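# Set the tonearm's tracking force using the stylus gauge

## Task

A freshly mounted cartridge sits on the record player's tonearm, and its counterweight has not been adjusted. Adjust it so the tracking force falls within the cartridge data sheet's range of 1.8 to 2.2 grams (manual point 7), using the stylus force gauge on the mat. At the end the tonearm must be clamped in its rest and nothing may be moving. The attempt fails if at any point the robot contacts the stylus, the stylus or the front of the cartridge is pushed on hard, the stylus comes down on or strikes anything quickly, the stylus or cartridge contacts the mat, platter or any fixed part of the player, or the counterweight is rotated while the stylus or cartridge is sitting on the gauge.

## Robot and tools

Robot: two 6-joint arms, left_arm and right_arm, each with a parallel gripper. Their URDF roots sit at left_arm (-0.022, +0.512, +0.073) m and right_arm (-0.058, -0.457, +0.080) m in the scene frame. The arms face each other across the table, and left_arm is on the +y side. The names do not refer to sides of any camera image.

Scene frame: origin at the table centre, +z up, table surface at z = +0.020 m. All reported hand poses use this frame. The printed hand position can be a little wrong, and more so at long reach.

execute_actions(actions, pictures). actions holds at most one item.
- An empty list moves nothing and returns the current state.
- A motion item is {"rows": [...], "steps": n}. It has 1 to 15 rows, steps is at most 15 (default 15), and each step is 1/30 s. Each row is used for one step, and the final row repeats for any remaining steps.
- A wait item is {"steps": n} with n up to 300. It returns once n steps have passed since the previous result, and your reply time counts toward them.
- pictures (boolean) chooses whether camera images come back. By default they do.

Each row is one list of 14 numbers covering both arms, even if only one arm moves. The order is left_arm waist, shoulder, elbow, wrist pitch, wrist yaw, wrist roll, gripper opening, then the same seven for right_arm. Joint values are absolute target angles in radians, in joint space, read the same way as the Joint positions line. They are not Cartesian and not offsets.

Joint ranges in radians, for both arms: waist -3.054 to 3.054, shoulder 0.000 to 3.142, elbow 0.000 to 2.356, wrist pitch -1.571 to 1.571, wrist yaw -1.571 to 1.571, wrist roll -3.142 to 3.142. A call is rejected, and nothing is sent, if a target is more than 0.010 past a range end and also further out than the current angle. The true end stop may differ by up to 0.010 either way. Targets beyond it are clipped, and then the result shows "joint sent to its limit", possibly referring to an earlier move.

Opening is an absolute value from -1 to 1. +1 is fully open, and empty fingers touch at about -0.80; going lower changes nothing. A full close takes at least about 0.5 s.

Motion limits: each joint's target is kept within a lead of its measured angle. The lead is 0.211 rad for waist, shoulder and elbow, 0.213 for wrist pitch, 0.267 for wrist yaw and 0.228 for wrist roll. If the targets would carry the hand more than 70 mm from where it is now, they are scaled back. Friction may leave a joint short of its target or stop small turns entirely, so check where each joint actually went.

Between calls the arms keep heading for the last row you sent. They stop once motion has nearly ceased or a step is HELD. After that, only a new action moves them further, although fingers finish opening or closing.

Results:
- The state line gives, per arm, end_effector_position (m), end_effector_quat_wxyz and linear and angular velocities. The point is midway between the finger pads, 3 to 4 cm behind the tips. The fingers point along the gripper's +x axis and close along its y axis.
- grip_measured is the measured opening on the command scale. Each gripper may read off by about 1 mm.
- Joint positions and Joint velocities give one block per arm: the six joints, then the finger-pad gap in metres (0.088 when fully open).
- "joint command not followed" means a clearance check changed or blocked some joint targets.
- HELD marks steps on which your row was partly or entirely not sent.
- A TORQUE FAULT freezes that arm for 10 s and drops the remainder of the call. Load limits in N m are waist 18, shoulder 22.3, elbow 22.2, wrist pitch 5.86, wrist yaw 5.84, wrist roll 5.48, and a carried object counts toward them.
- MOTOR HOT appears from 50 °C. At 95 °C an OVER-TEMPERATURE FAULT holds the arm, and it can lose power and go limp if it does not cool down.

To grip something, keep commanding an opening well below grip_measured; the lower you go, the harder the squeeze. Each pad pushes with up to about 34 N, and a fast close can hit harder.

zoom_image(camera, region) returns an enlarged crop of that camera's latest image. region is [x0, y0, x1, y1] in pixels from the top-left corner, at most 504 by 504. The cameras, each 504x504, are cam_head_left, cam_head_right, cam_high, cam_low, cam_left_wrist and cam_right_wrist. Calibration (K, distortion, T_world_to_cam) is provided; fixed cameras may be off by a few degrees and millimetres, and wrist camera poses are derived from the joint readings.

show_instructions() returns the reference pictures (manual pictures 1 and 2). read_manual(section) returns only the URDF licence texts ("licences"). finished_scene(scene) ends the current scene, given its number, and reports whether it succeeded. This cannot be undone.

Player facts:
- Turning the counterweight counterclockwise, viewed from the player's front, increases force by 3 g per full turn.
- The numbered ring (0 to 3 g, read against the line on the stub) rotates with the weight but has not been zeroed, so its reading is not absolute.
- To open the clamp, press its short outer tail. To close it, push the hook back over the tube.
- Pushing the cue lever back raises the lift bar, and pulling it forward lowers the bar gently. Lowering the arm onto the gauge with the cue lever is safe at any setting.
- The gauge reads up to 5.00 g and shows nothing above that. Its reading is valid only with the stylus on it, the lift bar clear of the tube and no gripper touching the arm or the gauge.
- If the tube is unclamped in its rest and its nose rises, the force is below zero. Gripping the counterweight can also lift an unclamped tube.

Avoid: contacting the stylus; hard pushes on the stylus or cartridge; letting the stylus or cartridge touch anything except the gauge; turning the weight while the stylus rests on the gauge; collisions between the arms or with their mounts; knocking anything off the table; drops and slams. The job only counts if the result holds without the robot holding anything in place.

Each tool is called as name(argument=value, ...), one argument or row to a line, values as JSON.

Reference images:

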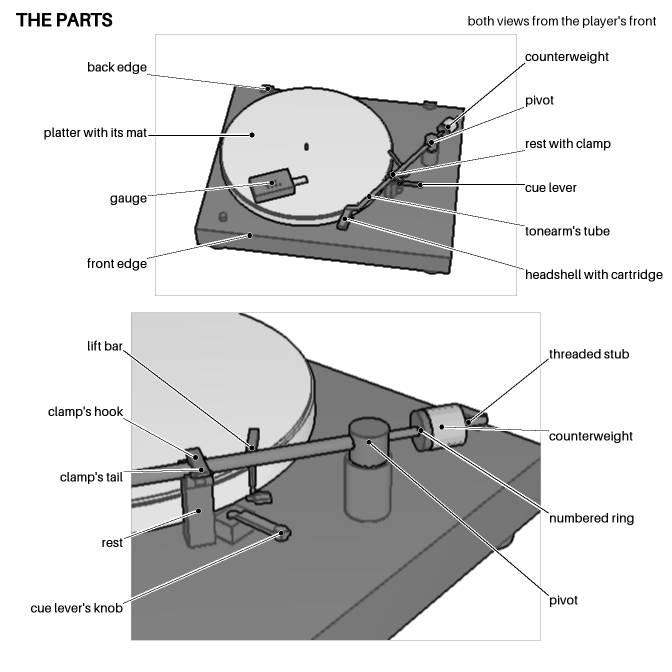

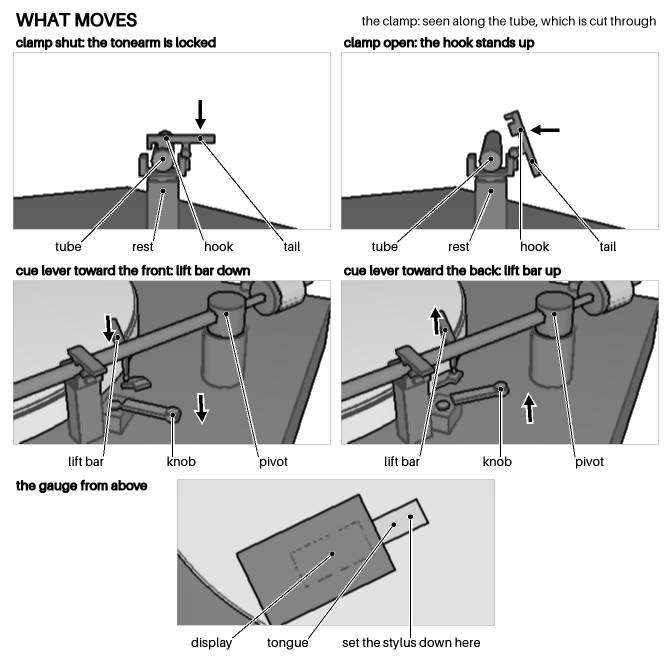

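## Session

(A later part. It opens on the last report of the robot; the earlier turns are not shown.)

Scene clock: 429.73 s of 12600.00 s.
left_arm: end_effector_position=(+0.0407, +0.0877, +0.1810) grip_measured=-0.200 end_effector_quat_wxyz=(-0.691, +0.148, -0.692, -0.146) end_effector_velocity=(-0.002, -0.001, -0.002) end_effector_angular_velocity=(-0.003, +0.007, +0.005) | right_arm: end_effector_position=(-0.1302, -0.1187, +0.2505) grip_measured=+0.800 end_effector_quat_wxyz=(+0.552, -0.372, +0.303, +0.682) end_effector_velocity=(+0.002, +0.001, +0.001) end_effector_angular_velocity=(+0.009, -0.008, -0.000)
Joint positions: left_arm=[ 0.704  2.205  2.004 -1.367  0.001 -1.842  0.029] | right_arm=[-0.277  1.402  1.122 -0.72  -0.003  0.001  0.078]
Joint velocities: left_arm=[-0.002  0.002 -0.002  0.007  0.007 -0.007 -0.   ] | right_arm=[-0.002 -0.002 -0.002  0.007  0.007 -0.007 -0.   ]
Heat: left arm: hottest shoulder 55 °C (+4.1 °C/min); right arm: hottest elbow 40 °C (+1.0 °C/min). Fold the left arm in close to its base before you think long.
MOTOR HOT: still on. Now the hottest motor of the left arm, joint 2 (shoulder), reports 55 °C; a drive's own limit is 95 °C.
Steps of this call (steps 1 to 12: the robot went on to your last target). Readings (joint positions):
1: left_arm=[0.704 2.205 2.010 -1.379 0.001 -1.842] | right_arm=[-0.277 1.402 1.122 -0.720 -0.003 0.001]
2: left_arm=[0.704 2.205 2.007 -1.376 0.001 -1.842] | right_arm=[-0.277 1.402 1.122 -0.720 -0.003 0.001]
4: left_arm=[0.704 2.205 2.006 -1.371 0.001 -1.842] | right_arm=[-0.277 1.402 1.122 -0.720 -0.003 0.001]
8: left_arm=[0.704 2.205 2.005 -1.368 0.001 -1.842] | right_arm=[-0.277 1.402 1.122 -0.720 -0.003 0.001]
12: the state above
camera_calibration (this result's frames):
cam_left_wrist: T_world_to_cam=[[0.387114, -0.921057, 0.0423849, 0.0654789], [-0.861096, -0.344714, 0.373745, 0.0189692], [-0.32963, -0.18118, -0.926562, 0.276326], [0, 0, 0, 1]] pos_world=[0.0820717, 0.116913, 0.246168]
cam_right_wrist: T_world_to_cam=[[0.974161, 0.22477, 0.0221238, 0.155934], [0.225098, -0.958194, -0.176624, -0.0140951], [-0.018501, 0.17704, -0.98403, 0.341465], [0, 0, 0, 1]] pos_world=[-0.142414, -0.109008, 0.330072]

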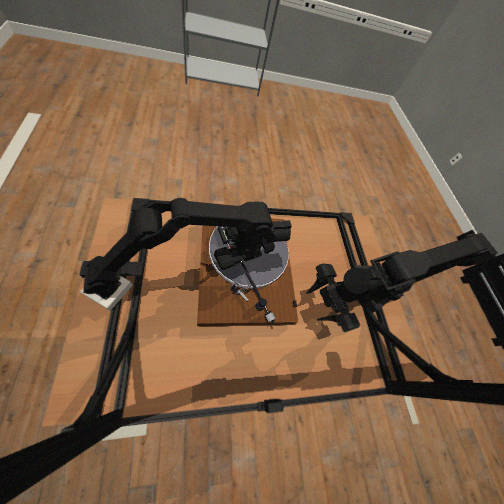

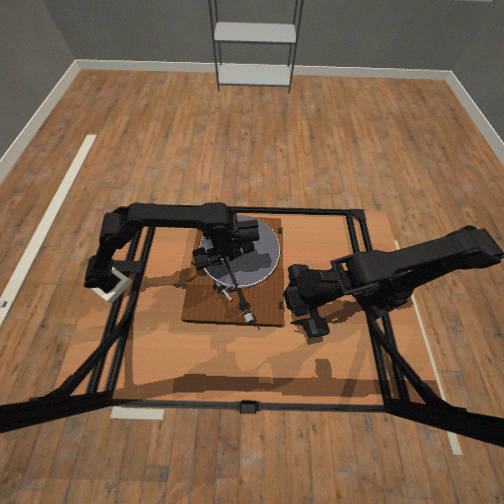

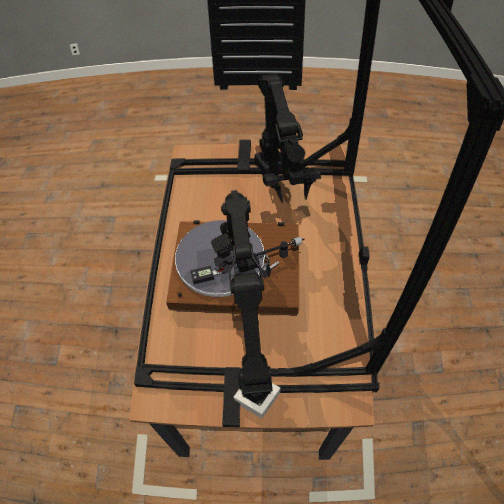

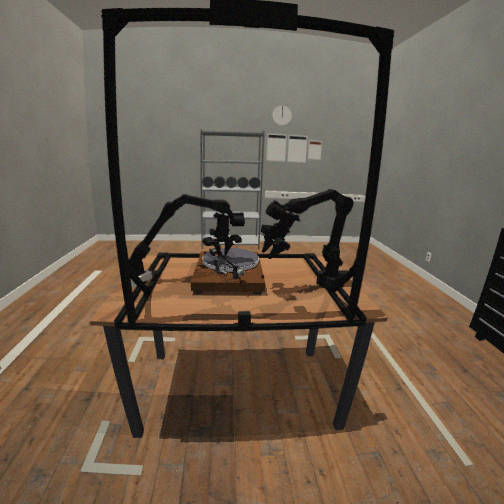

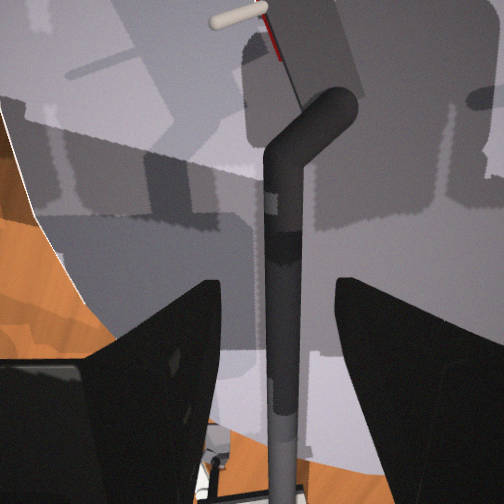

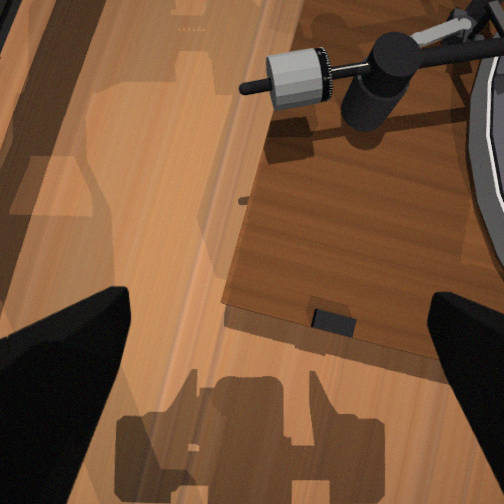

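execute_actions(
  actions=[
    {"rows": [[0.704,2.205,2.004,-1.367,0,-1.842,-0.4,-0.277,1.4,1.12,-0.72,0,0,0.8],[0.704,2.205,2.004,-1.367,0,-1.842,-0.47,-0.277,1.4,1.12,-0.72,0,0,0.8],[0.704,2.205,2.004,-1.367,0,-1.842,-0.53,-0.277,1.4,1.12,-0.72,0,0,0.8],[0.704,2.205,2.004,-1.367,0,-1.842,-0.57,-0.277,1.4,1.12,-0.72,0,0,0.8],[0.704,2.205,2.004,-1.367,0,-1.842,-0.6,-0.277,1.4,1.12,-0.72,0,0,0.8],[0.704,2.205,2.004,-1.367,0,-1.842,-0.63,-0.277,1.4,1.12,-0.72,0,0,0.8],[0.704,2.205,2.004,-1.367,0,-1.842,-0.66,-0.277,1.4,1.12,-0.72,0,0,0.8],[0.704,2.205,2.004,-1.367,0,-1.842,-0.68,-0.277,1.4,1.12,-0.72,0,0,0.8],[0.704,2.205,2.004,-1.367,0,-1.842,-0.68,-0.277,1.4,1.12,-0.72,0,0,0.8],[0.704,2.205,2.004,-1.367,0,-1.842,-0.68,-0.277,1.4,1.12,-0.72,0,0,0.8],[0.704,2.2,2.03,-1.38,0,-1.842,-0.68,-0.277,1.4,1.12,-0.72,0,0,0.8],[0.704,2.2,2.045,-1.39,0,-1.842,-0.68,-0.277,1.4,1.12,-0.72,0,0,0.8],[0.704,2.2,2.055,-1.40,0,-1.842,-0.68,-0.277,1.4,1.12,-0.72,0,0,0.8]], "steps": 15},
  ],
  pictures=false,
)

execute_actions(
  actions=[
    {"rows": [[0.704,2.2,2.055,-1.40,0,-1.842,-0.68,-0.277,1.4,1.12,-0.72,0,0,0.8],[0.704,2.2,2.055,-1.40,0,-1.842,-0.68,-0.277,1.4,1.12,-0.72,0,0,0.8],[0.698,2.19,2.03,-1.392,0,-1.855,-0.68,-0.277,1.4,1.12,-0.72,0,0,0.8],[0.693,2.173,1.995,-1.379,0,-1.875,-0.68,-0.277,1.4,1.12,-0.72,0,0,0.8],[0.69,2.162,1.977,-1.373,0,-1.895,-0.68,-0.277,1.4,1.12,-0.72,0,0,0.8],[0.688,2.151,1.96,-1.367,0,-1.915,-0.68,-0.277,1.4,1.12,-0.72,0,0,0.8],[0.685,2.14,1.943,-1.361,0,-1.935,-0.68,-0.277,1.4,1.12,-0.72,0,0,0.8],[0.683,2.13,1.926,-1.355,0,-1.955,-0.68,-0.277,1.4,1.12,-0.72,0,0,0.8],[0.68,2.119,1.909,-1.349,0,-1.975,-0.68,-0.277,1.4,1.12,-0.72,0,0,0.8],[0.678,2.108,1.892,-1.343,0,-1.995,-0.68,-0.277,1.4,1.12,-0.72,0,0,0.8],[0.675,2.097,1.875,-1.337,0,-2.015,-0.68,-0.277,1.4,1.12,-0.72,0,0,0.8],[0.673,2.087,1.858,-1.331,0,-2.035,-0.68,-0.277,1.4,1.12,-0.72,0,0,0.8],[0.67,2.076,1.841,-1.325,0,-2.055,-0.68,-0.277,1.4,1.12,-0.72,0,0,0.8],[0.667,2.065,1.825,-1.32,0,-2.075,-0.68,-0.277,1.4,1.12,-0.72,0,0,0.8]], "steps": 15},
  ],
  pictures=false,
)

execute_actions(
  actions=[
    {"rows": [[0.662,2.054,1.809,-1.315,0,-2.1,-0.68,-0.277,1.4,1.12,-0.72,0,0,0.8],[0.658,2.043,1.793,-1.31,0,-2.128,-0.68,-0.277,1.4,1.12,-0.72,0,0,0.8],[0.653,2.032,1.777,-1.305,0,-2.155,-0.68,-0.277,1.4,1.12,-0.72,0,0,0.8],[0.648,2.021,1.761,-1.3,0,-2.18,-0.68,-0.277,1.4,1.12,-0.72,0,0,0.8],[0.643,2.01,1.745,-1.295,0,-2.208,-0.68,-0.277,1.4,1.12,-0.72,0,0,0.8],[0.639,1.999,1.729,-1.29,0,-2.235,-0.68,-0.277,1.4,1.12,-0.72,0,0,0.8],[0.634,1.988,1.713,-1.285,0,-2.26,-0.68,-0.277,1.4,1.12,-0.72,0,0,0.8],[0.629,1.977,1.697,-1.28,0,-2.288,-0.68,-0.277,1.4,1.12,-0.72,0,0,0.8],[0.623,1.968,1.684,-1.276,0,-2.315,-0.68,-0.277,1.4,1.12,-0.72,0,0,0.8],[0.616,1.958,1.672,-1.272,0,-2.345,-0.68,-0.277,1.4,1.12,-0.72,0,0,0.8],[0.61,1.949,1.659,-1.269,0,-2.372,-0.68,-0.277,1.4,1.12,-0.72,0,0,0.8],[0.603,1.94,1.646,-1.265,0,-2.40,-0.68,-0.277,1.4,1.12,-0.72,0,0,0.8],[0.597,1.931,1.633,-1.261,0,-2.43,-0.68,-0.277,1.4,1.12,-0.72,0,0,0.8],[0.59,1.92,1.62,-1.258,0,-2.458,-0.68,-0.277,1.4,1.12,-0.72,0,0,0.8]], "steps": 15},
  ],
  pictures=false,
)

execute_actions(
  actions=[
    {"steps": 15},
  ],
)

Scene clock: 452.53 s of 12600.00 s.
left_arm: end_effector_position=(+0.0407, +0.0870, +0.1861) grip_measured=-0.623 end_effector_quat_wxyz=(-0.692, +0.149, -0.691, -0.146) end_effector_velocity=(-0.004, +0.000, +0.032) end_effector_angular_velocity=(-0.009, -0.023, +0.005) | right_arm: end_effector_position=(-0.1302, -0.1187, +0.2504) grip_measured=+0.800 end_effector_quat_wxyz=(+0.552, -0.372, +0.303, +0.682) end_effector_velocity=(+0.001, -0.005, -0.003) end_effector_angular_velocity=(-0.022, -0.002, +0.008)
Joint positions: left_arm=[ 0.703  2.207  2.027 -1.386 -0.003 -1.845  0.008] | right_arm=[-0.277  1.402  1.121 -0.72  -0.003  0.001  0.078]
Joint velocities: left_arm=[-0.017 -0.007  0.115 -0.11  -0.022 -0.022 -0.   ] | right_arm=[-0.002 -0.002 -0.002 -0.022 -0.007 -0.007 -0.   ]
Heat: left arm: hottest shoulder 58 °C (+5.0 °C/min); right arm: hottest elbow 40 °C (+0.0 °C/min). Fold the left arm in close to its base before you think long.
MOTOR HOT: still on. Now the hottest motor of the left arm, joint 2 (shoulder), reports 58 °C; a drive's own limit is 95 °C.
Steps of this call (steps 1 to 30: the robot went on to your last target; steps 31 to 90: nothing new was sent; then 19.30 s passed at rest; steps 91 to 105: all 15 steps of this action). Readings (joint positions):
91: left_arm=[0.704 2.205 2.003 -1.367 0.001 -1.843] | right_arm=[-0.277 1.402 1.121 -0.720 -0.003 0.001]
92: left_arm=[0.704 2.205 2.003 -1.367 0.001 -1.843] | right_arm=[-0.277 1.402 1.121 -0.720 -0.003 0.001]
94: left_arm=[0.704 2.205 2.003 -1.367 0.001 -1.843] | right_arm=[-0.277 1.402 1.121 -0.720 -0.003 0.001]
98: left_arm=[0.704 2.205 2.003 -1.367 0.001 -1.843] | right_arm=[-0.277 1.402 1.121 -0.720 -0.003 0.001]
105: the state above

Scene clock: 453.03 s of 12600.00 s.
left_arm: end_effector_position=(+0.0275, +0.1095, +0.1871) grip_measured=-0.624 end_effector_quat_wxyz=(-0.677, +0.208, -0.675, -0.206) end_effector_velocity=(-0.034, +0.054, +0.003) end_effector_angular_velocity=(+0.028, -0.018, +0.342) | right_arm: end_effector_position=(-0.1302, -0.1187, +0.2504) grip_measured=+0.800 end_effector_quat_wxyz=(+0.552, -0.372, +0.303, +0.682) end_effector_velocity=(-0.002, -0.002, -0.001) end_effector_angular_velocity=(-0.010, +0.013, +0.016)
Joint positions: left_arm=[ 0.678  2.099  1.86  -1.331 -0.004 -2.044  0.008] | right_arm=[-0.277  1.402  1.121 -0.72  -0.003  0.001  0.078]
Joint velocities: left_arm=[-0.076 -0.227 -0.335  0.081 -0.022 -0.418 -0.   ] | right_arm=[-0.002 -0.002 -0.002 -0.007 -0.022 -0.007 -0.   ]
Heat: left arm: hottest shoulder 58 °C (+5.1 °C/min); right arm: hottest elbow 40 °C (+0.0 °C/min). Fold the left arm in close to its base before you think long.
MOTOR HOT: still on. Now the hottest motor of the left arm, joint 2 (shoulder), reports 58 °C; a drive's own limit is 95 °C.
Steps of this call (steps 1 to 15: all 15 steps of this action). Readings (joint positions):
1: left_arm=[0.703 2.207 2.031 -1.389 -0.003 -1.845] | right_arm=[-0.277 1.402 1.121 -0.720 -0.003 0.001]
2: left_arm=[0.703 2.207 2.034 -1.392 -0.003 -1.845] | right_arm=[-0.277 1.402 1.121 -0.720 -0.003 0.001]
4: left_arm=[0.702 2.205 2.030 -1.391 -0.004 -1.850] | right_arm=[-0.277 1.402 1.121 -0.720 -0.003 0.001]
8: left_arm=[0.696 2.171 1.974 -1.371 -0.004 -1.910] | right_arm=[-0.277 1.402 1.121 -0.720 -0.003 0.001]
15: the state above

Scene clock: 453.53 s of 12600.00 s.
left_arm: end_effector_position=(-0.0037, +0.1425, +0.1870) grip_measured=-0.624 end_effector_quat_wxyz=(-0.639, +0.305, -0.637, -0.305) end_effector_velocity=(-0.059, +0.057, +0.002) end_effector_angular_velocity=(+0.035, -0.006, +0.469) | right_arm: end_effector_position=(-0.1302, -0.1187, +0.2504) grip_measured=+0.800 end_effector_quat_wxyz=(+0.552, -0.372, +0.303, +0.682) end_effector_velocity=(-0.000, +0.001, +0.001) end_effector_angular_velocity=(+0.007, +0.004, +0.008)
Joint positions: left_arm=[ 0.606  1.953  1.648 -1.266 -0.004 -2.413  0.008] | right_arm=[-0.277  1.402  1.121 -0.72  -0.003  0.001  0.078]
Joint velocities: left_arm=[-0.154 -0.208 -0.281  0.037 -0.007 -0.623 -0.   ] | right_arm=[-0.002 -0.002 -0.002  0.007 -0.007 -0.007 -0.   ]
Heat: left arm: hottest shoulder 58 °C (+5.0 °C/min); right arm: hottest elbow 40 °C (+0.0 °C/min). Fold the left arm in close to its base before you think long.
MOTOR HOT: still on. Now the hottest motor of the left arm, joint 2 (shoulder), reports 58 °C; a drive's own limit is 95 °C.
Steps of this call (steps 1 to 15: all 15 steps of this action). Readings (joint positions):
1: left_arm=[0.676 2.091 1.849 -1.326 -0.004 -2.058] | right_arm=[-0.277 1.402 1.121 -0.720 -0.003 0.001]
2: left_arm=[0.674 2.083 1.836 -1.322 -0.004 -2.076] | right_arm=[-0.277 1.402 1.121 -0.720 -0.003 0.001]
4: left_arm=[0.666 2.062 1.806 -1.313 -0.004 -2.122] | right_arm=[-0.277 1.402 1.121 -0.720 -0.003 0.001]
8: left_arm=[0.647 2.020 1.743 -1.294 -0.004 -2.224] | right_arm=[-0.277 1.402 1.121 -0.720 -0.003 0.001]
15: the state above

Scene clock: 454.03 s of 12600.00 s.
left_arm: end_effector_position=(-0.0077, +0.1457, +0.1874) grip_measured=-0.624 end_effector_quat_wxyz=(-0.634, +0.316, -0.632, -0.314) end_effector_velocity=(+0.000, +0.002, +0.002) end_effector_angular_velocity=(+0.003, -0.007, +0.005) | right_arm: end_effector_position=(-0.1302, -0.1187, +0.2504) grip_measured=+0.800 end_effector_quat_wxyz=(+0.552, -0.372, +0.303, +0.682) end_effector_velocity=(-0.000, -0.001, +0.001) end_effector_angular_velocity=(-0.005, +0.009, -0.005)
Joint positions: left_arm=[ 0.595  1.938  1.628 -1.259 -0.004 -2.456  0.008] | right_arm=[-0.277  1.402  1.121 -0.72  -0.003  0.001  0.078]
Joint velocities: left_arm=[-0.002 -0.007 -0.002 -0.007 -0.007 -0.007 -0.   ] | right_arm=[-0.002 -0.002  0.002 -0.007 -0.007  0.007 -0.   ]
Heat: left arm: hottest shoulder 58 °C (+5.1 °C/min); right arm: hottest elbow 40 °C (+0.0 °C/min). Fold the left arm in close to its base before you think long.
MOTOR HOT: still on. Now the hottest motor of the left arm, joint 2 (shoulder), reports 58 °C; a drive's own limit is 95 °C.
Steps of this call (steps 1 to 15: the robot went on to your last target). Readings (joint positions):
1: left_arm=[0.602 1.948 1.641 -1.265 -0.004 -2.429] | right_arm=[-0.277 1.402 1.121 -0.720 -0.003 0.001]
2: left_arm=[0.600 1.945 1.637 -1.263 -0.004 -2.438] | right_arm=[-0.277 1.402 1.121 -0.720 -0.003 0.001]
4: left_arm=[0.597 1.941 1.632 -1.261 -0.004 -2.447] | right_arm=[-0.277 1.402 1.121 -0.720 -0.003 0.001]
8: left_arm=[0.595 1.938 1.628 -1.260 -0.004 -2.454] | right_arm=[-0.277 1.402 1.121 -0.720 -0.003 0.001]
15: the state above
camera_calibration (this result's frames):
cam_left_wrist: T_world_to_cam=[[0.783825, -0.619373, 0.04467, 0.0959945], [-0.588699, -0.71826, 0.370858, 0.0519915], [-0.197615, -0.316985, -0.927615, 0.297793], [0, 0, 0, 1]] pos_world=[0.0142127, 0.191196, 0.252667]
cam_right_wrist: T_world_to_cam=[[0.974159, 0.224779, 0.0221169, 0.155941], [0.225112, -0.958259, -0.176249, -0.0142927], [-0.0184232, 0.176673, -0.984097, 0.341323], [0, 0, 0, 1]] pos_world=[-0.142405, -0.109051, 0.329926]

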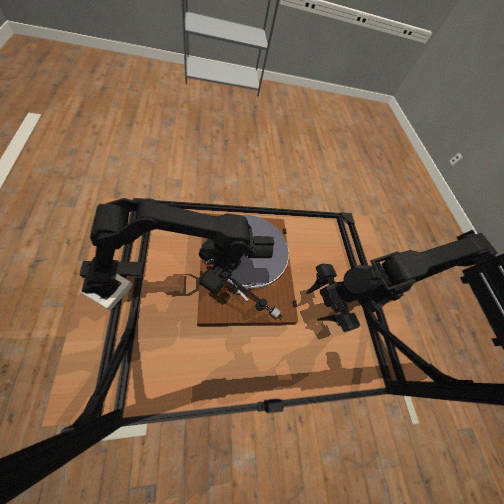

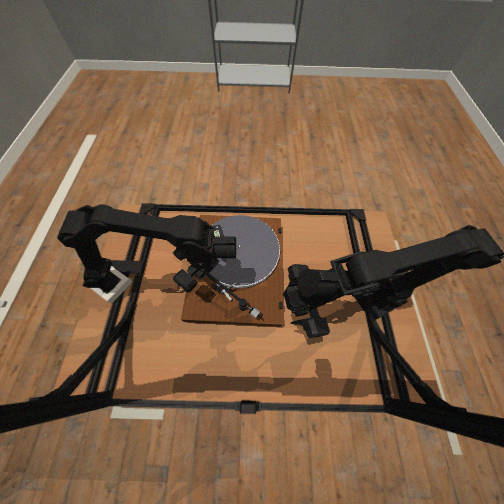

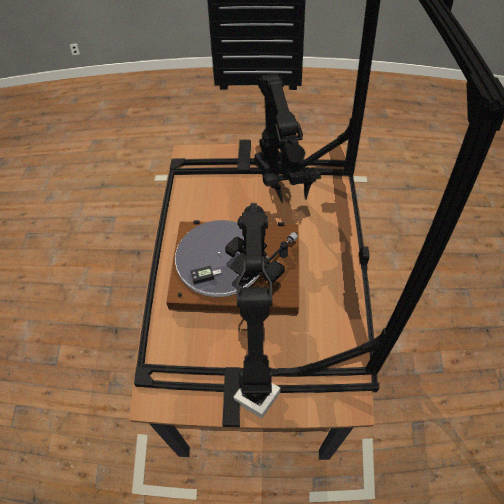

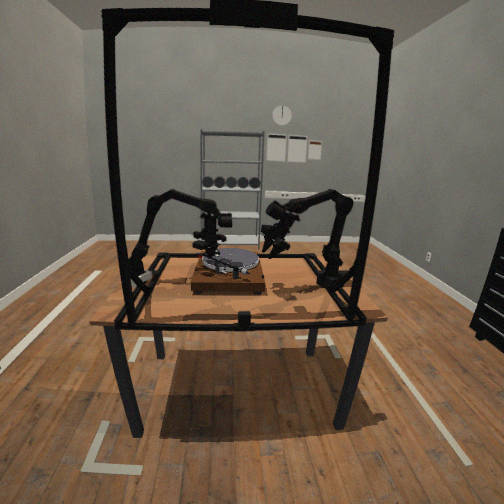

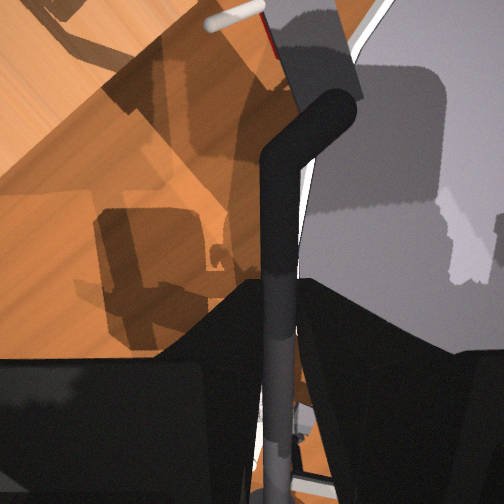

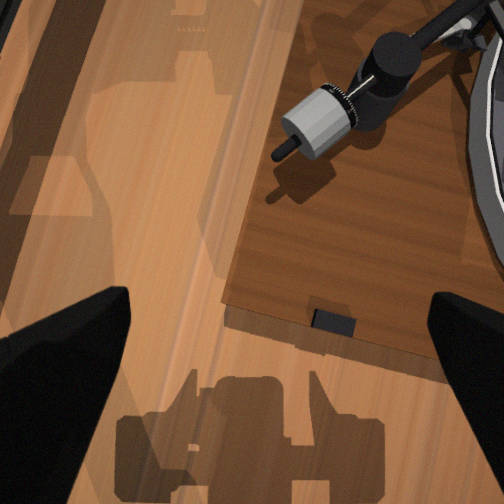

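execute_actions(
  actions=[
    {"rows": [[0.582,1.905,1.605,-1.252,0,-2.47,-0.68,-0.277,1.4,1.12,-0.72,0,0,0.8]], "steps": 12},
  ],
  pictures=false,
)

execute_actions(
  actions=[
    {"rows": [[0.584,1.925,1.597,-1.245,0,-2.47,-0.68,-0.277,1.4,1.12,-0.72,0,0,0.8],[0.584,1.926,1.59,-1.238,0,-2.47,-0.68,-0.277,1.4,1.12,-0.72,0,0,0.8],[0.584,1.927,1.583,-1.231,0,-2.47,-0.68,-0.277,1.4,1.12,-0.72,0,0,0.8],[0.584,1.928,1.576,-1.224,0,-2.47,-0.68,-0.277,1.4,1.12,-0.72,0,0,0.8],[0.584,1.929,1.569,-1.217,0,-2.47,-0.68,-0.277,1.4,1.12,-0.72,0,0,0.8],[0.584,1.93,1.562,-1.21,0,-2.47,-0.68,-0.277,1.4,1.12,-0.72,0,0,0.8],[0.584,1.93,1.555,-1.203,0,-2.47,-0.68,-0.277,1.4,1.12,-0.72,0,0,0.8],[0.584,1.93,1.548,-1.196,0,-2.47,-0.68,-0.277,1.4,1.12,-0.72,0,0,0.8],[0.584,1.93,1.54,-1.19,0,-2.47,-0.68,-0.277,1.4,1.12,-0.72,0,0,0.8],[0.584,1.93,1.533,-1.185,0,-2.47,-0.68,-0.277,1.4,1.12,-0.72,0,0,0.8]], "steps": 15},
  ],
  pictures=false,
)

execute_actions(
  actions=[
    {"steps": 10},
  ],
  pictures=false,
)

Scene clock: 461.07 s of 12600.00 s.
left_arm: end_effector_position=(-0.0095, +0.1473, +0.1890) grip_measured=-0.624 end_effector_quat_wxyz=(-0.631, +0.322, -0.632, -0.314) end_effector_velocity=(-0.004, +0.004, -0.001) end_effector_angular_velocity=(+0.012, +0.008, +0.015) | right_arm: end_effector_position=(-0.1302, -0.1187, +0.2504) grip_measured=+0.800 end_effector_quat_wxyz=(+0.552, -0.372, +0.303, +0.682) end_effector_velocity=(-0.002, -0.002, -0.001) end_effector_angular_velocity=(-0.010, +0.013, +0.016)
Joint positions: left_arm=[ 0.59   1.923  1.614 -1.251 -0.004 -2.471  0.008] | right_arm=[-0.277  1.402  1.121 -0.72  -0.003  0.001  0.078]
Joint velocities: left_arm=[-0.007 -0.007 -0.012 -0.007  0.007 -0.022 -0.   ] | right_arm=[-0.002 -0.002 -0.002 -0.007 -0.022 -0.007 -0.   ]
Heat: left arm: hottest shoulder 58 °C (+4.1 °C/min); right arm: hottest elbow 40 °C (+0.0 °C/min). Fold the left arm in close to its base before you think long.
MOTOR HOT: still on. Now the hottest motor of the left arm, joint 2 (shoulder), reports 58 °C; a drive's own limit is 95 °C.
Steps of this call (steps 1 to 15: the robot went on to your last target; steps 16 to 90: nothing new was sent; then 3.63 s passed at rest; steps 91 to 102: all 12 steps of this action). Readings (joint positions):
91: left_arm=[0.595 1.931 1.625 -1.257 -0.004 -2.459] | right_arm=[-0.277 1.402 1.121 -0.720 -0.003 0.001]
92: left_arm=[0.593 1.928 1.621 -1.255 -0.004 -2.464] | right_arm=[-0.277 1.402 1.121 -0.720 -0.003 0.001]
94: left_arm=[0.591 1.925 1.617 -1.253 -0.004 -2.470] | right_arm=[-0.277 1.402 1.121 -0.720 -0.003 0.001]
98: left_arm=[0.591 1.924 1.614 -1.251 -0.004 -2.471] | right_arm=[-0.277 1.402 1.121 -0.720 -0.003 0.001]
102: the state above

Scene clock: 461.57 s of 12600.00 s.
left_arm: end_effector_position=(-0.0089, +0.1483, +0.1738) grip_measured=-0.624 end_effector_quat_wxyz=(-0.630, +0.324, -0.632, -0.314) end_effector_velocity=(+0.000, +0.004, -0.005) end_effector_angular_velocity=(+0.012, -0.007, -0.010) | right_arm: end_effector_position=(-0.1302, -0.1187, +0.2504) grip_measured=+0.800 end_effector_quat_wxyz=(+0.552, -0.372, +0.303, +0.682) end_effector_velocity=(-0.002, -0.002, -0.003) end_effector_angular_velocity=(-0.015, +0.012, +0.016)
Joint positions: left_arm=[ 0.592  1.922  1.552 -1.187 -0.003 -2.471  0.008] | right_arm=[-0.277  1.402  1.121 -0.72  -0.003  0.001  0.078]
Joint velocities: left_arm=[-0.002 -0.002 -0.022  0.007 -0.007  0.007 -0.   ] | right_arm=[-0.002  0.002 -0.002 -0.007 -0.022 -0.007 -0.   ]
Heat: left arm: hottest shoulder 58 °C (+4.0 °C/min); right arm: hottest elbow 40 °C (+0.0 °C/min). Fold the left arm in close to its base before you think long.
MOTOR HOT: still on. Now the hottest motor of the left arm, joint 2 (shoulder), reports 58 °C; a drive's own limit is 95 °C.
Steps of this call (steps 1 to 15: all 15 steps of this action). Readings (joint positions):
1: left_arm=[0.590 1.923 1.612 -1.250 -0.004 -2.471] | right_arm=[-0.277 1.402 1.121 -0.720 -0.003 0.001]
2: left_arm=[0.590 1.922 1.609 -1.247 -0.004 -2.471] | right_arm=[-0.277 1.402 1.121 -0.720 -0.003 0.001]
4: left_arm=[0.590 1.922 1.602 -1.241 -0.004 -2.471] | right_arm=[-0.277 1.402 1.121 -0.720 -0.003 0.001]
8: left_arm=[0.592 1.922 1.580 -1.216 -0.004 -2.471] | right_arm=[-0.277 1.402 1.121 -0.720 -0.003 0.001]
15: the state above

Scene clock: 461.90 s of 12600.00 s.
left_arm: end_effector_position=(-0.0089, +0.1483, +0.1730) grip_measured=-0.624 end_effector_quat_wxyz=(-0.630, +0.324, -0.632, -0.314) end_effector_velocity=(-0.002, +0.007, -0.001) end_effector_angular_velocity=(+0.027, -0.006, +0.000) | right_arm: end_effector_position=(-0.1302, -0.1187, +0.2504) grip_measured=+0.800 end_effector_quat_wxyz=(+0.552, -0.372, +0.303, +0.682) end_effector_velocity=(-0.001, -0.002, -0.001) end_effector_angular_velocity=(-0.009, +0.008, +0.000)
Joint positions: left_arm=[ 0.592  1.922  1.549 -1.184 -0.003 -2.471  0.008] | right_arm=[-0.277  1.402  1.121 -0.72  -0.003  0.001  0.078]
Joint velocities: left_arm=[-0.007 -0.002 -0.007 -0.022 -0.007 -0.007 -0.   ] | right_arm=[ 0.002 -0.002 -0.002 -0.007 -0.007  0.007 -0.   ]
Heat: left arm: hottest shoulder 58 °C (+4.0 °C/min); right arm: hottest elbow 40 °C (+0.0 °C/min). Fold the left arm in close to its base before you think long.
MOTOR HOT: still on. Now the hottest motor of the left arm, joint 2 (shoulder), reports 58 °C; a drive's own limit is 95 °C.
Steps of this call (steps 1 to 10: the robot went on to your last target). Readings (joint positions):
1: left_arm=[0.592 1.922 1.551 -1.187 -0.003 -2.471] | right_arm=[-0.277 1.402 1.121 -0.720 -0.003 0.001]
2: left_arm=[0.592 1.922 1.551 -1.186 -0.003 -2.471] | right_arm=[-0.277 1.402 1.121 -0.720 -0.003 0.001]
4: left_arm=[0.592 1.922 1.550 -1.185 -0.003 -2.471] | right_arm=[-0.277 1.402 1.121 -0.720 -0.003 0.001]
8: left_arm=[0.592 1.922 1.550 -1.184 -0.003 -2.471] | right_arm=[-0.277 1.402 1.121 -0.720 -0.003 0.001]
10: the state above

Lower a bit more, release and rise.

execute_actions(
  actions=[
    {"rows": [[0.59,1.93,1.52,-1.172,0,-2.47,-0.68,-0.277,1.4,1.12,-0.72,0,0,0.8],[0.59,1.93,1.515,-1.168,0,-2.47,-0.68,-0.277,1.4,1.12,-0.72,0,0,0.8],[0.59,1.93,1.515,-1.168,0,-2.47,-0.68,-0.277,1.4,1.12,-0.72,0,0,0.8],[0.59,1.93,1.515,-1.168,0,-2.47,-0.68,-0.277,1.4,1.12,-0.72,0,0,0.8],[0.59,1.93,1.515,-1.168,0,-2.47,-0.68,-0.277,1.4,1.12,-0.72,0,0,0.8],[0.59,1.93,1.515,-1.168,0,-2.47,-0.68,-0.277,1.4,1.12,-0.72,0,0,0.8],[0.59,1.93,1.515,-1.168,0,-2.47,-0.68,-0.277,1.4,1.12,-0.72,0,0,0.8],[0.59,1.93,1.515,-1.168,0,-2.47,-0.64,-0.277,1.4,1.12,-0.72,0,0,0.8],[0.59,1.93,1.515,-1.168,0,-2.47,-0.62,-0.277,1.4,1.12,-0.72,0,0,0.8],[0.59,1.93,1.515,-1.168,0,-2.47,-0.6,-0.277,1.4,1.12,-0.72,0,0,0.8],[0.59,1.93,1.515,-1.168,0,-2.47,-0.5,-0.277,1.4,1.12,-0.72,0,0,0.8],[0.59,1.93,1.515,-1.168,0,-2.47,-0.3,-0.277,1.4,1.12,-0.72,0,0,0.8]], "steps": 15},
  ],
  pictures=false,
)

execute_actions(
  actions=[
    {"rows": [[0.59,1.92,1.63,-1.28,0,-2.47,-0.3,-0.277,1.4,1.12,-0.72,0,0,0.8],[0.59,1.92,1.63,-1.28,0,-2.47,-0.3,-0.277,1.4,1.12,-0.72,0,0,0.8],[0.59,1.92,1.63,-1.28,0,-2.47,-0.3,-0.277,1.4,1.12,-0.72,0,0,0.8],[0.59,1.92,1.63,-1.28,0,-2.47,-0.3,-0.277,1.4,1.12,-0.72,0,0,0.8],[0.59,1.9,1.76,-1.42,0,-2.47,-0.3,-0.277,1.4,1.12,-0.72,0,0,0.8]], "steps": 15},
  ],
)

Scene clock: 470.00 s of 12600.00 s.
left_arm: end_effector_position=(-0.0092, +0.1511, +0.1662) grip_measured=-0.371 end_effector_quat_wxyz=(-0.631, +0.321, -0.631, -0.318) end_effector_velocity=(+0.002, +0.013, -0.010) end_effector_angular_velocity=(+0.061, -0.005, +0.024) | right_arm: end_effector_position=(-0.1302, -0.1187, +0.2504) grip_measured=+0.800 end_effector_quat_wxyz=(+0.552, -0.372, +0.303, +0.682) end_effector_velocity=(-0.001, +0.001, +0.001) end_effector_angular_velocity=(+0.004, +0.016, +0.011)
Joint positions: left_arm=[ 0.593  1.924  1.524 -1.167 -0.001 -2.471  0.021] | right_arm=[-0.277  1.402  1.121 -0.72  -0.003  0.     0.078]
Joint velocities: left_arm=[ 0.002  0.007 -0.032 -0.022 -0.007 -0.022  0.039] | right_arm=[-0.007 -0.002 -0.002  0.007 -0.022 -0.007 -0.   ]
Heat: left arm: hottest shoulder 57 °C (+1.0 °C/min); right arm: hottest elbow 40 °C (+0.0 °C/min). Fold the left arm in close to its base before you think long.
MOTOR HOT: still on. Now the hottest motor of the left arm, joint 2 (shoulder), reports 57 °C; a drive's own limit is 95 °C.
Steps of this call (steps 1 to 15: the robot went on to your last target; steps 16 to 90: nothing new was sent; then 4.60 s passed at rest; steps 91 to 105: all 15 steps of this action). Readings (joint positions):
91: left_arm=[0.591 1.922 1.544 -1.179 -0.003 -2.471] | right_arm=[-0.277 1.402 1.121 -0.720 -0.003 0.000]
92: left_arm=[0.591 1.922 1.540 -1.176 -0.002 -2.471] | right_arm=[-0.277 1.402 1.121 -0.720 -0.003 0.000]
94: left_arm=[0.592 1.922 1.537 -1.171 -0.002 -2.471] | right_arm=[-0.277 1.402 1.121 -0.720 -0.003 0.000]
98: left_arm=[0.592 1.922 1.534 -1.168 -0.001 -2.471] | right_arm=[-0.277 1.402 1.121 -0.720 -0.003 0.000]
105: the state above

Scene clock: 470.50 s of 12600.00 s.
left_arm: end_effector_position=(-0.0094, +0.1549, +0.2314) grip_measured=-0.300 end_effector_quat_wxyz=(-0.631, +0.321, -0.631, -0.317) end_effector_velocity=(+0.002, +0.011, +0.001) end_effector_angular_velocity=(+0.047, -0.020, -0.010) | right_arm: end_effector_position=(-0.1302, -0.1187, +0.2504) grip_measured=+0.800 end_effector_quat_wxyz=(+0.552, -0.372, +0.303, +0.682) end_effector_velocity=(+0.000, -0.001, +0.002) end_effector_angular_velocity=(+0.002, +0.003, +0.008)
Joint positions: left_arm=[ 0.592  1.898  1.749 -1.416 -0.002 -2.471  0.024] | right_arm=[-0.277  1.402  1.121 -0.72  -0.003  0.     0.078]
Joint velocities: left_arm=[-0.002 -0.002  0.002 -0.051 -0.022  0.007 -0.   ] | right_arm=[-0.002 -0.007  0.002 -0.007 -0.007 -0.007 -0.   ]
Heat: left arm: hottest shoulder 57 °C (+1.0 °C/min); right arm: hottest elbow 40 °C (+0.0 °C/min). Fold the left arm in close to its base before you think long.
MOTOR HOT: still on. Now the hottest motor of the left arm, joint 2 (shoulder), reports 57 °C; a drive's own limit is 95 °C.
Steps of this call (steps 1 to 15: all 15 steps of this action). Readings (joint positions):
1: left_arm=[0.593 1.925 1.540 -1.196 -0.001 -2.471] | right_arm=[-0.277 1.402 1.121 -0.720 -0.003 0.000]
2: left_arm=[0.593 1.928 1.559 -1.226 -0.001 -2.471] | right_arm=[-0.277 1.402 1.121 -0.720 -0.003 0.000]
4: left_arm=[0.592 1.928 1.591 -1.250 -0.001 -2.471] | right_arm=[-0.277 1.402 1.121 -0.720 -0.003 0.000]
8: left_arm=[0.592 1.915 1.712 -1.376 -0.002 -2.471] | right_arm=[-0.277 1.402 1.121 -0.720 -0.003 0.000]
15: the state above
camera_calibration (this result's frames):
cam_left_wrist: T_world_to_cam=[[0.791668, -0.609269, 0.045313, 0.0994339], [-0.578669, -0.723982, 0.375489, 0.0411906], [-0.195968, -0.323484, -0.925719, 0.341768], [0, 0, 0, 1]] pos_world=[0.0120924, 0.200959, 0.296408]
cam_right_wrist: T_world_to_cam=[[0.974082, 0.225091, 0.0223229, 0.155916], [0.225455, -0.958179, -0.176245, -0.0142394], [-0.0182818, 0.17671, -0.984093, 0.341344], [0, 0, 0, 1]] pos_world=[-0.142424, -0.109058, 0.329924]

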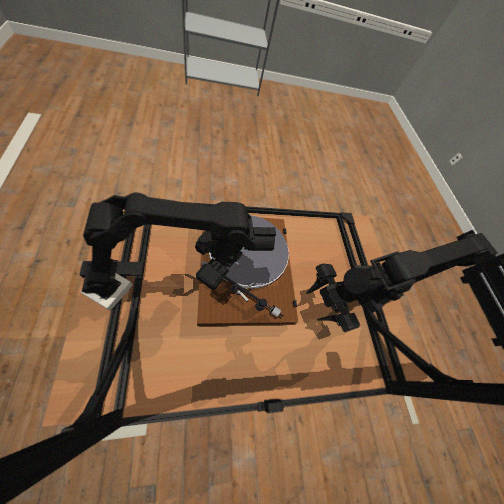

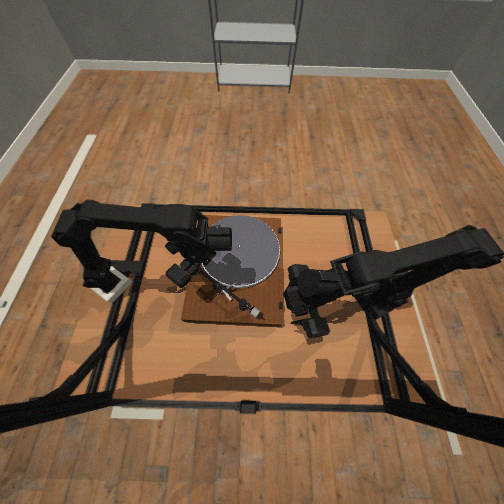

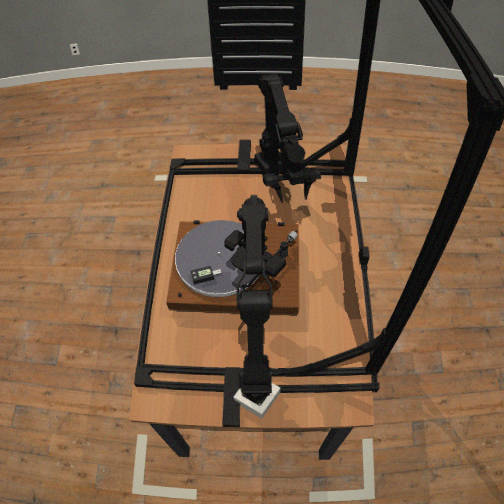

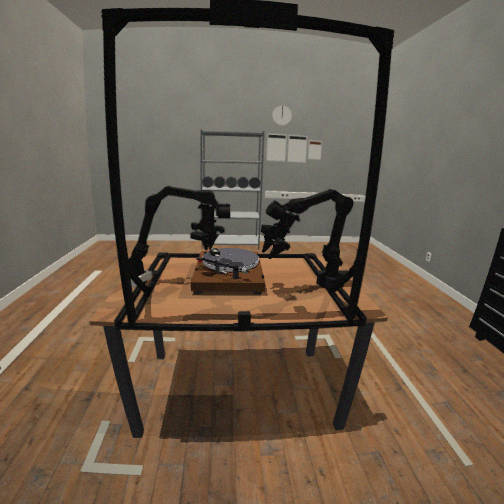

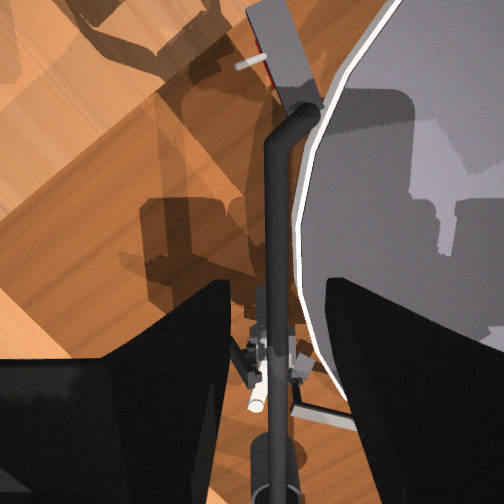

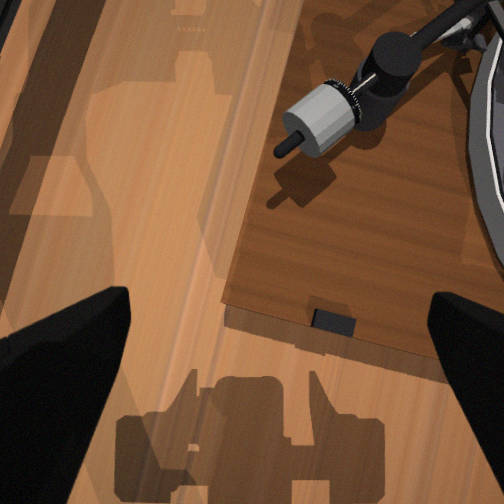

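execute_actions(
  actions=[
    {"rows": [[0.44,1.78,1.6,-1.17,0,0,-0.9,-0.277,1.4,1.12,-0.72,0,0,0.8]], "steps": 15},
  ],
  pictures=false,
)

execute_actions(
  actions=[
    {"steps": 25},
  ],
  pictures=false,
)

execute_actions(
  actions=[
    {"rows": [[0.44,1.795,1.52,-1.07,0,0,-0.9,-0.277,1.4,1.12,-0.72,0,0,0.8],[0.44,1.795,1.52,-1.07,0,0,-0.9,-0.277,1.4,1.12,-0.72,0,0,0.8],[0.44,1.795,1.52,-1.07,0,0,-0.9,-0.277,1.4,1.12,-0.72,0,0,0.8],[0.44,1.795,1.52,-1.07,0,0,-0.9,-0.277,1.4,1.12,-0.72,0,0,0.8],[0.44,1.808,1.435,-0.986,0,0,-0.9,-0.277,1.4,1.12,-0.72,0,0,0.8]], "steps": 15},
  ],
)

Scene clock: 480.33 s of 12600.00 s.
left_arm: end_effector_position=(-0.0670, +0.1384, +0.2364) grip_measured=-0.799 end_effector_quat_wxyz=(-0.697, +0.009, -0.702, +0.144) end_effector_velocity=(-0.002, +0.000, -0.001) end_effector_angular_velocity=(-0.055, -0.411, -1.914) | right_arm: end_effector_position=(-0.1301, -0.1188, +0.2502) grip_measured=+0.800 end_effector_quat_wxyz=(+0.552, -0.372, +0.303, +0.682) end_effector_velocity=(+0.002, -0.002, -0.001) end_effector_angular_velocity=(-0.005, -0.011, -0.000)
Joint positions: left_arm=[ 0.439  1.79   1.61  -1.173  0.002 -1.496  0.   ] | right_arm=[-0.277  1.402  1.121 -0.72  -0.003  0.     0.078]
Joint velocities: left_arm=[-0.002 -0.002 -0.007  0.007  0.007  1.956  0.   ] | right_arm=[-0.002 -0.002 -0.002 -0.007  0.007 -0.007 -0.   ]
Heat: left arm: hottest shoulder 56 °C (+0.0 °C/min); right arm: hottest elbow 40 °C (+0.0 °C/min). Fold the left arm in close to its base before you think long.
MOTOR HOT: still on. Now the hottest motor of the left arm, joint 2 (shoulder), reports 56 °C; a drive's own limit is 95 °C.
Steps of this call (steps 1 to 15: the robot went on to your last target; steps 16 to 90: nothing new was sent; then 6.33 s passed at rest; steps 91 to 105: all 15 steps of this action). Readings (joint positions):
91: left_arm=[0.583 1.879 1.722 -1.369 -0.007 -2.418] | right_arm=[-0.277 1.402 1.121 -0.720 -0.003 0.000]
92: left_arm=[0.555 1.856 1.685 -1.305 -0.009 -2.349] | right_arm=[-0.277 1.402 1.121 -0.720 -0.003 0.000]
94: left_arm=[0.487 1.824 1.644 -1.237 -0.000 -2.216] | right_arm=[-0.277 1.402 1.121 -0.720 -0.003 0.000]
98: left_arm=[0.433 1.794 1.620 -1.187 0.003 -1.955] | right_arm=[-0.277 1.402 1.121 -0.720 -0.003 0.000]
105: the state above

Scene clock: 481.17 s of 12600.00 s.
left_arm: end_effector_position=(-0.0670, +0.1381, +0.2366) grip_measured=-0.799 end_effector_quat_wxyz=(+0.525, +0.459, +0.425, -0.577) end_effector_velocity=(-0.001, +0.002, -0.000) end_effector_angular_velocity=(-0.003, -0.082, -0.342) | right_arm: end_effector_position=(-0.1301, -0.1188, +0.2502) grip_measured=+0.800 end_effector_quat_wxyz=(+0.552, -0.372, +0.303, +0.682) end_effector_velocity=(+0.003, -0.004, -0.003) end_effector_angular_velocity=(-0.018, -0.022, +0.012)
Joint positions: left_arm=[ 0.439  1.79   1.61  -1.172  0.002 -0.032  0.   ] | right_arm=[-0.277  1.402  1.121 -0.72  -0.003  0.     0.078]
Joint velocities: left_arm=[-0.007 -0.002 -0.002 -0.007 -0.007  0.344  0.   ] | right_arm=[-0.002 -0.002 -0.002 -0.022  0.007 -0.022 -0.   ]
Heat: left arm: hottest shoulder 56 °C (+0.0 °C/min); right arm: hottest elbow 40 °C (+0.0 °C/min). Fold the left arm in close to its base before you think long.
MOTOR HOT: still on. Now the hottest motor of the left arm, joint 2 (shoulder), reports 56 °C; a drive's own limit is 95 °C.
Steps of this call (steps 1 to 25: the robot went on to your last target). Readings (joint positions):
1: left_arm=[0.439 1.790 1.610 -1.173 0.002 -1.431] | right_arm=[-0.277 1.402 1.121 -0.720 -0.003 0.000]
2: left_arm=[0.439 1.790 1.610 -1.172 0.002 -1.365] | right_arm=[-0.277 1.402 1.121 -0.720 -0.003 0.000]
4: left_arm=[0.439 1.790 1.610 -1.172 0.002 -1.233] | right_arm=[-0.277 1.402 1.121 -0.720 -0.003 0.000]
8: left_arm=[0.439 1.790 1.610 -1.172 0.002 -0.968] | right_arm=[-0.277 1.402 1.121 -0.720 -0.003 0.000]
25: the state above

Scene clock: 481.67 s of 12600.00 s.
left_arm: end_effector_position=(-0.0674, +0.1353, +0.1889) grip_measured=-0.799 end_effector_quat_wxyz=(+0.518, +0.467, +0.418, -0.582) end_effector_velocity=(-0.000, -0.004, +0.001) end_effector_angular_velocity=(-0.022, -0.003, +0.006) | right_arm: end_effector_position=(-0.1301, -0.1188, +0.2502) grip_measured=+0.800 end_effector_quat_wxyz=(+0.552, -0.372, +0.303, +0.682) end_effector_velocity=(+0.002, -0.001, -0.003) end_effector_angular_velocity=(-0.010, -0.012, -0.000)
Joint positions: left_arm=[ 0.439  1.808  1.444 -0.989  0.002 -0.004  0.   ] | right_arm=[-0.277  1.402  1.121 -0.72  -0.003  0.     0.078]
Joint velocities: left_arm=[-0.002 -0.002 -0.002  0.022 -0.007 -0.007  0.   ] | right_arm=[-0.002  0.002 -0.002 -0.007  0.007 -0.007 -0.   ]
Heat: left arm: hottest shoulder 56 °C (+0.0 °C/min); right arm: hottest elbow 40 °C (+0.0 °C/min). Fold the left arm in close to its base before you think long.
MOTOR HOT: still on. Now the hottest motor of the left arm, joint 2 (shoulder), reports 56 °C; a drive's own limit is 95 °C.
Steps of this call (steps 1 to 15: all 15 steps of this action). Readings (joint positions):
1: left_arm=[0.439 1.789 1.594 -1.146 0.002 -0.024] | right_arm=[-0.277 1.402 1.121 -0.720 -0.003 0.000]
2: left_arm=[0.439 1.787 1.577 -1.119 0.002 -0.018] | right_arm=[-0.277 1.402 1.121 -0.720 -0.003 0.000]
4: left_arm=[0.439 1.788 1.552 -1.096 0.002 -0.011] | right_arm=[-0.277 1.402 1.121 -0.720 -0.003 0.000]
8: left_arm=[0.439 1.798 1.469 -1.016 0.002 -0.006] | right_arm=[-0.277 1.402 1.121 -0.720 -0.003 0.000]
15: the state above
camera_calibration (this result's frames):
cam_left_wrist: T_world_to_cam=[[-0.988985, 0.143264, 0.0371971, -0.0849005], [0.147456, 0.975442, 0.163613, -0.131558], [-0.0128437, 0.167296, -0.985823, 0.242114], [0, 0, 0, 1]] pos_world=[-0.0614566, 0.0999862, 0.263364]
cam_right_wrist: T_world_to_cam=[[0.97408, 0.225099, 0.0223159, 0.155923], [0.225469, -0.958245, -0.17587, -0.014437], [-0.018204, 0.176343, -0.98416, 0.341202], [0, 0, 0, 1]] pos_world=[-0.142415, -0.109101, 0.329779]

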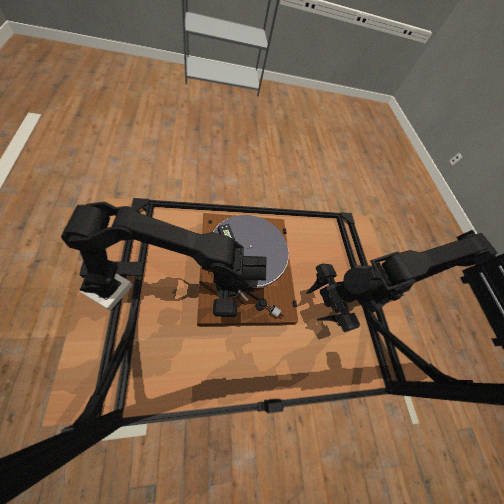

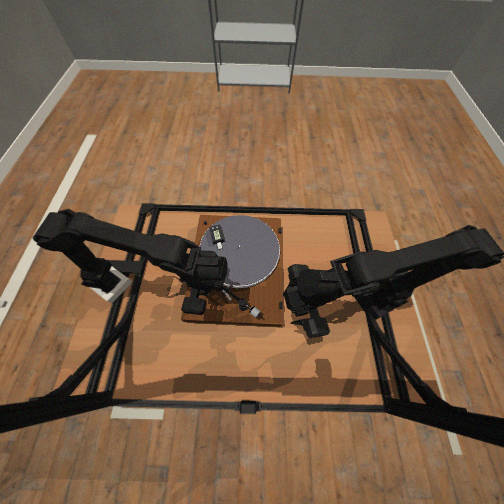

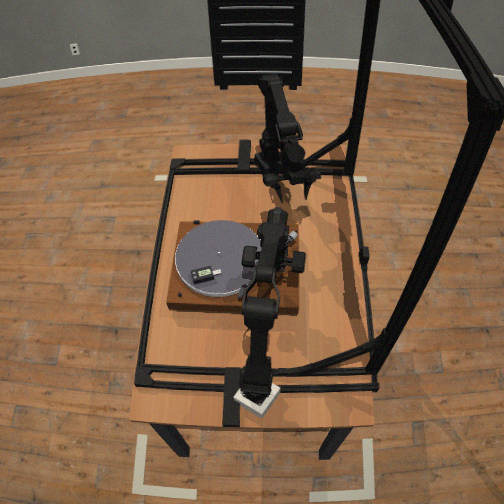

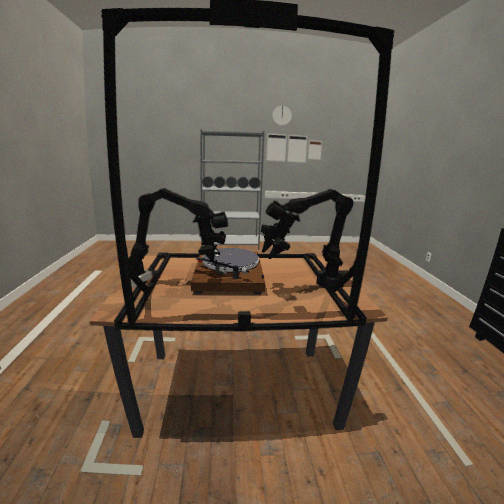

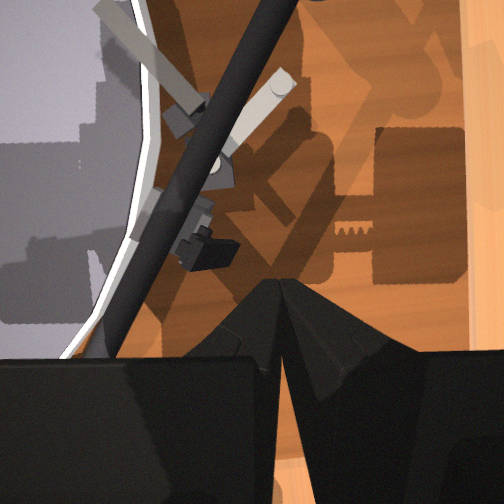

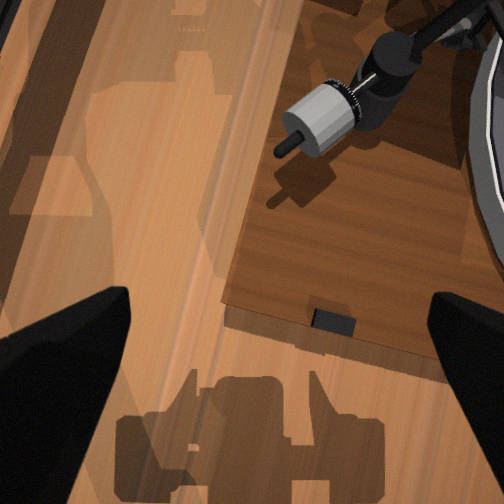

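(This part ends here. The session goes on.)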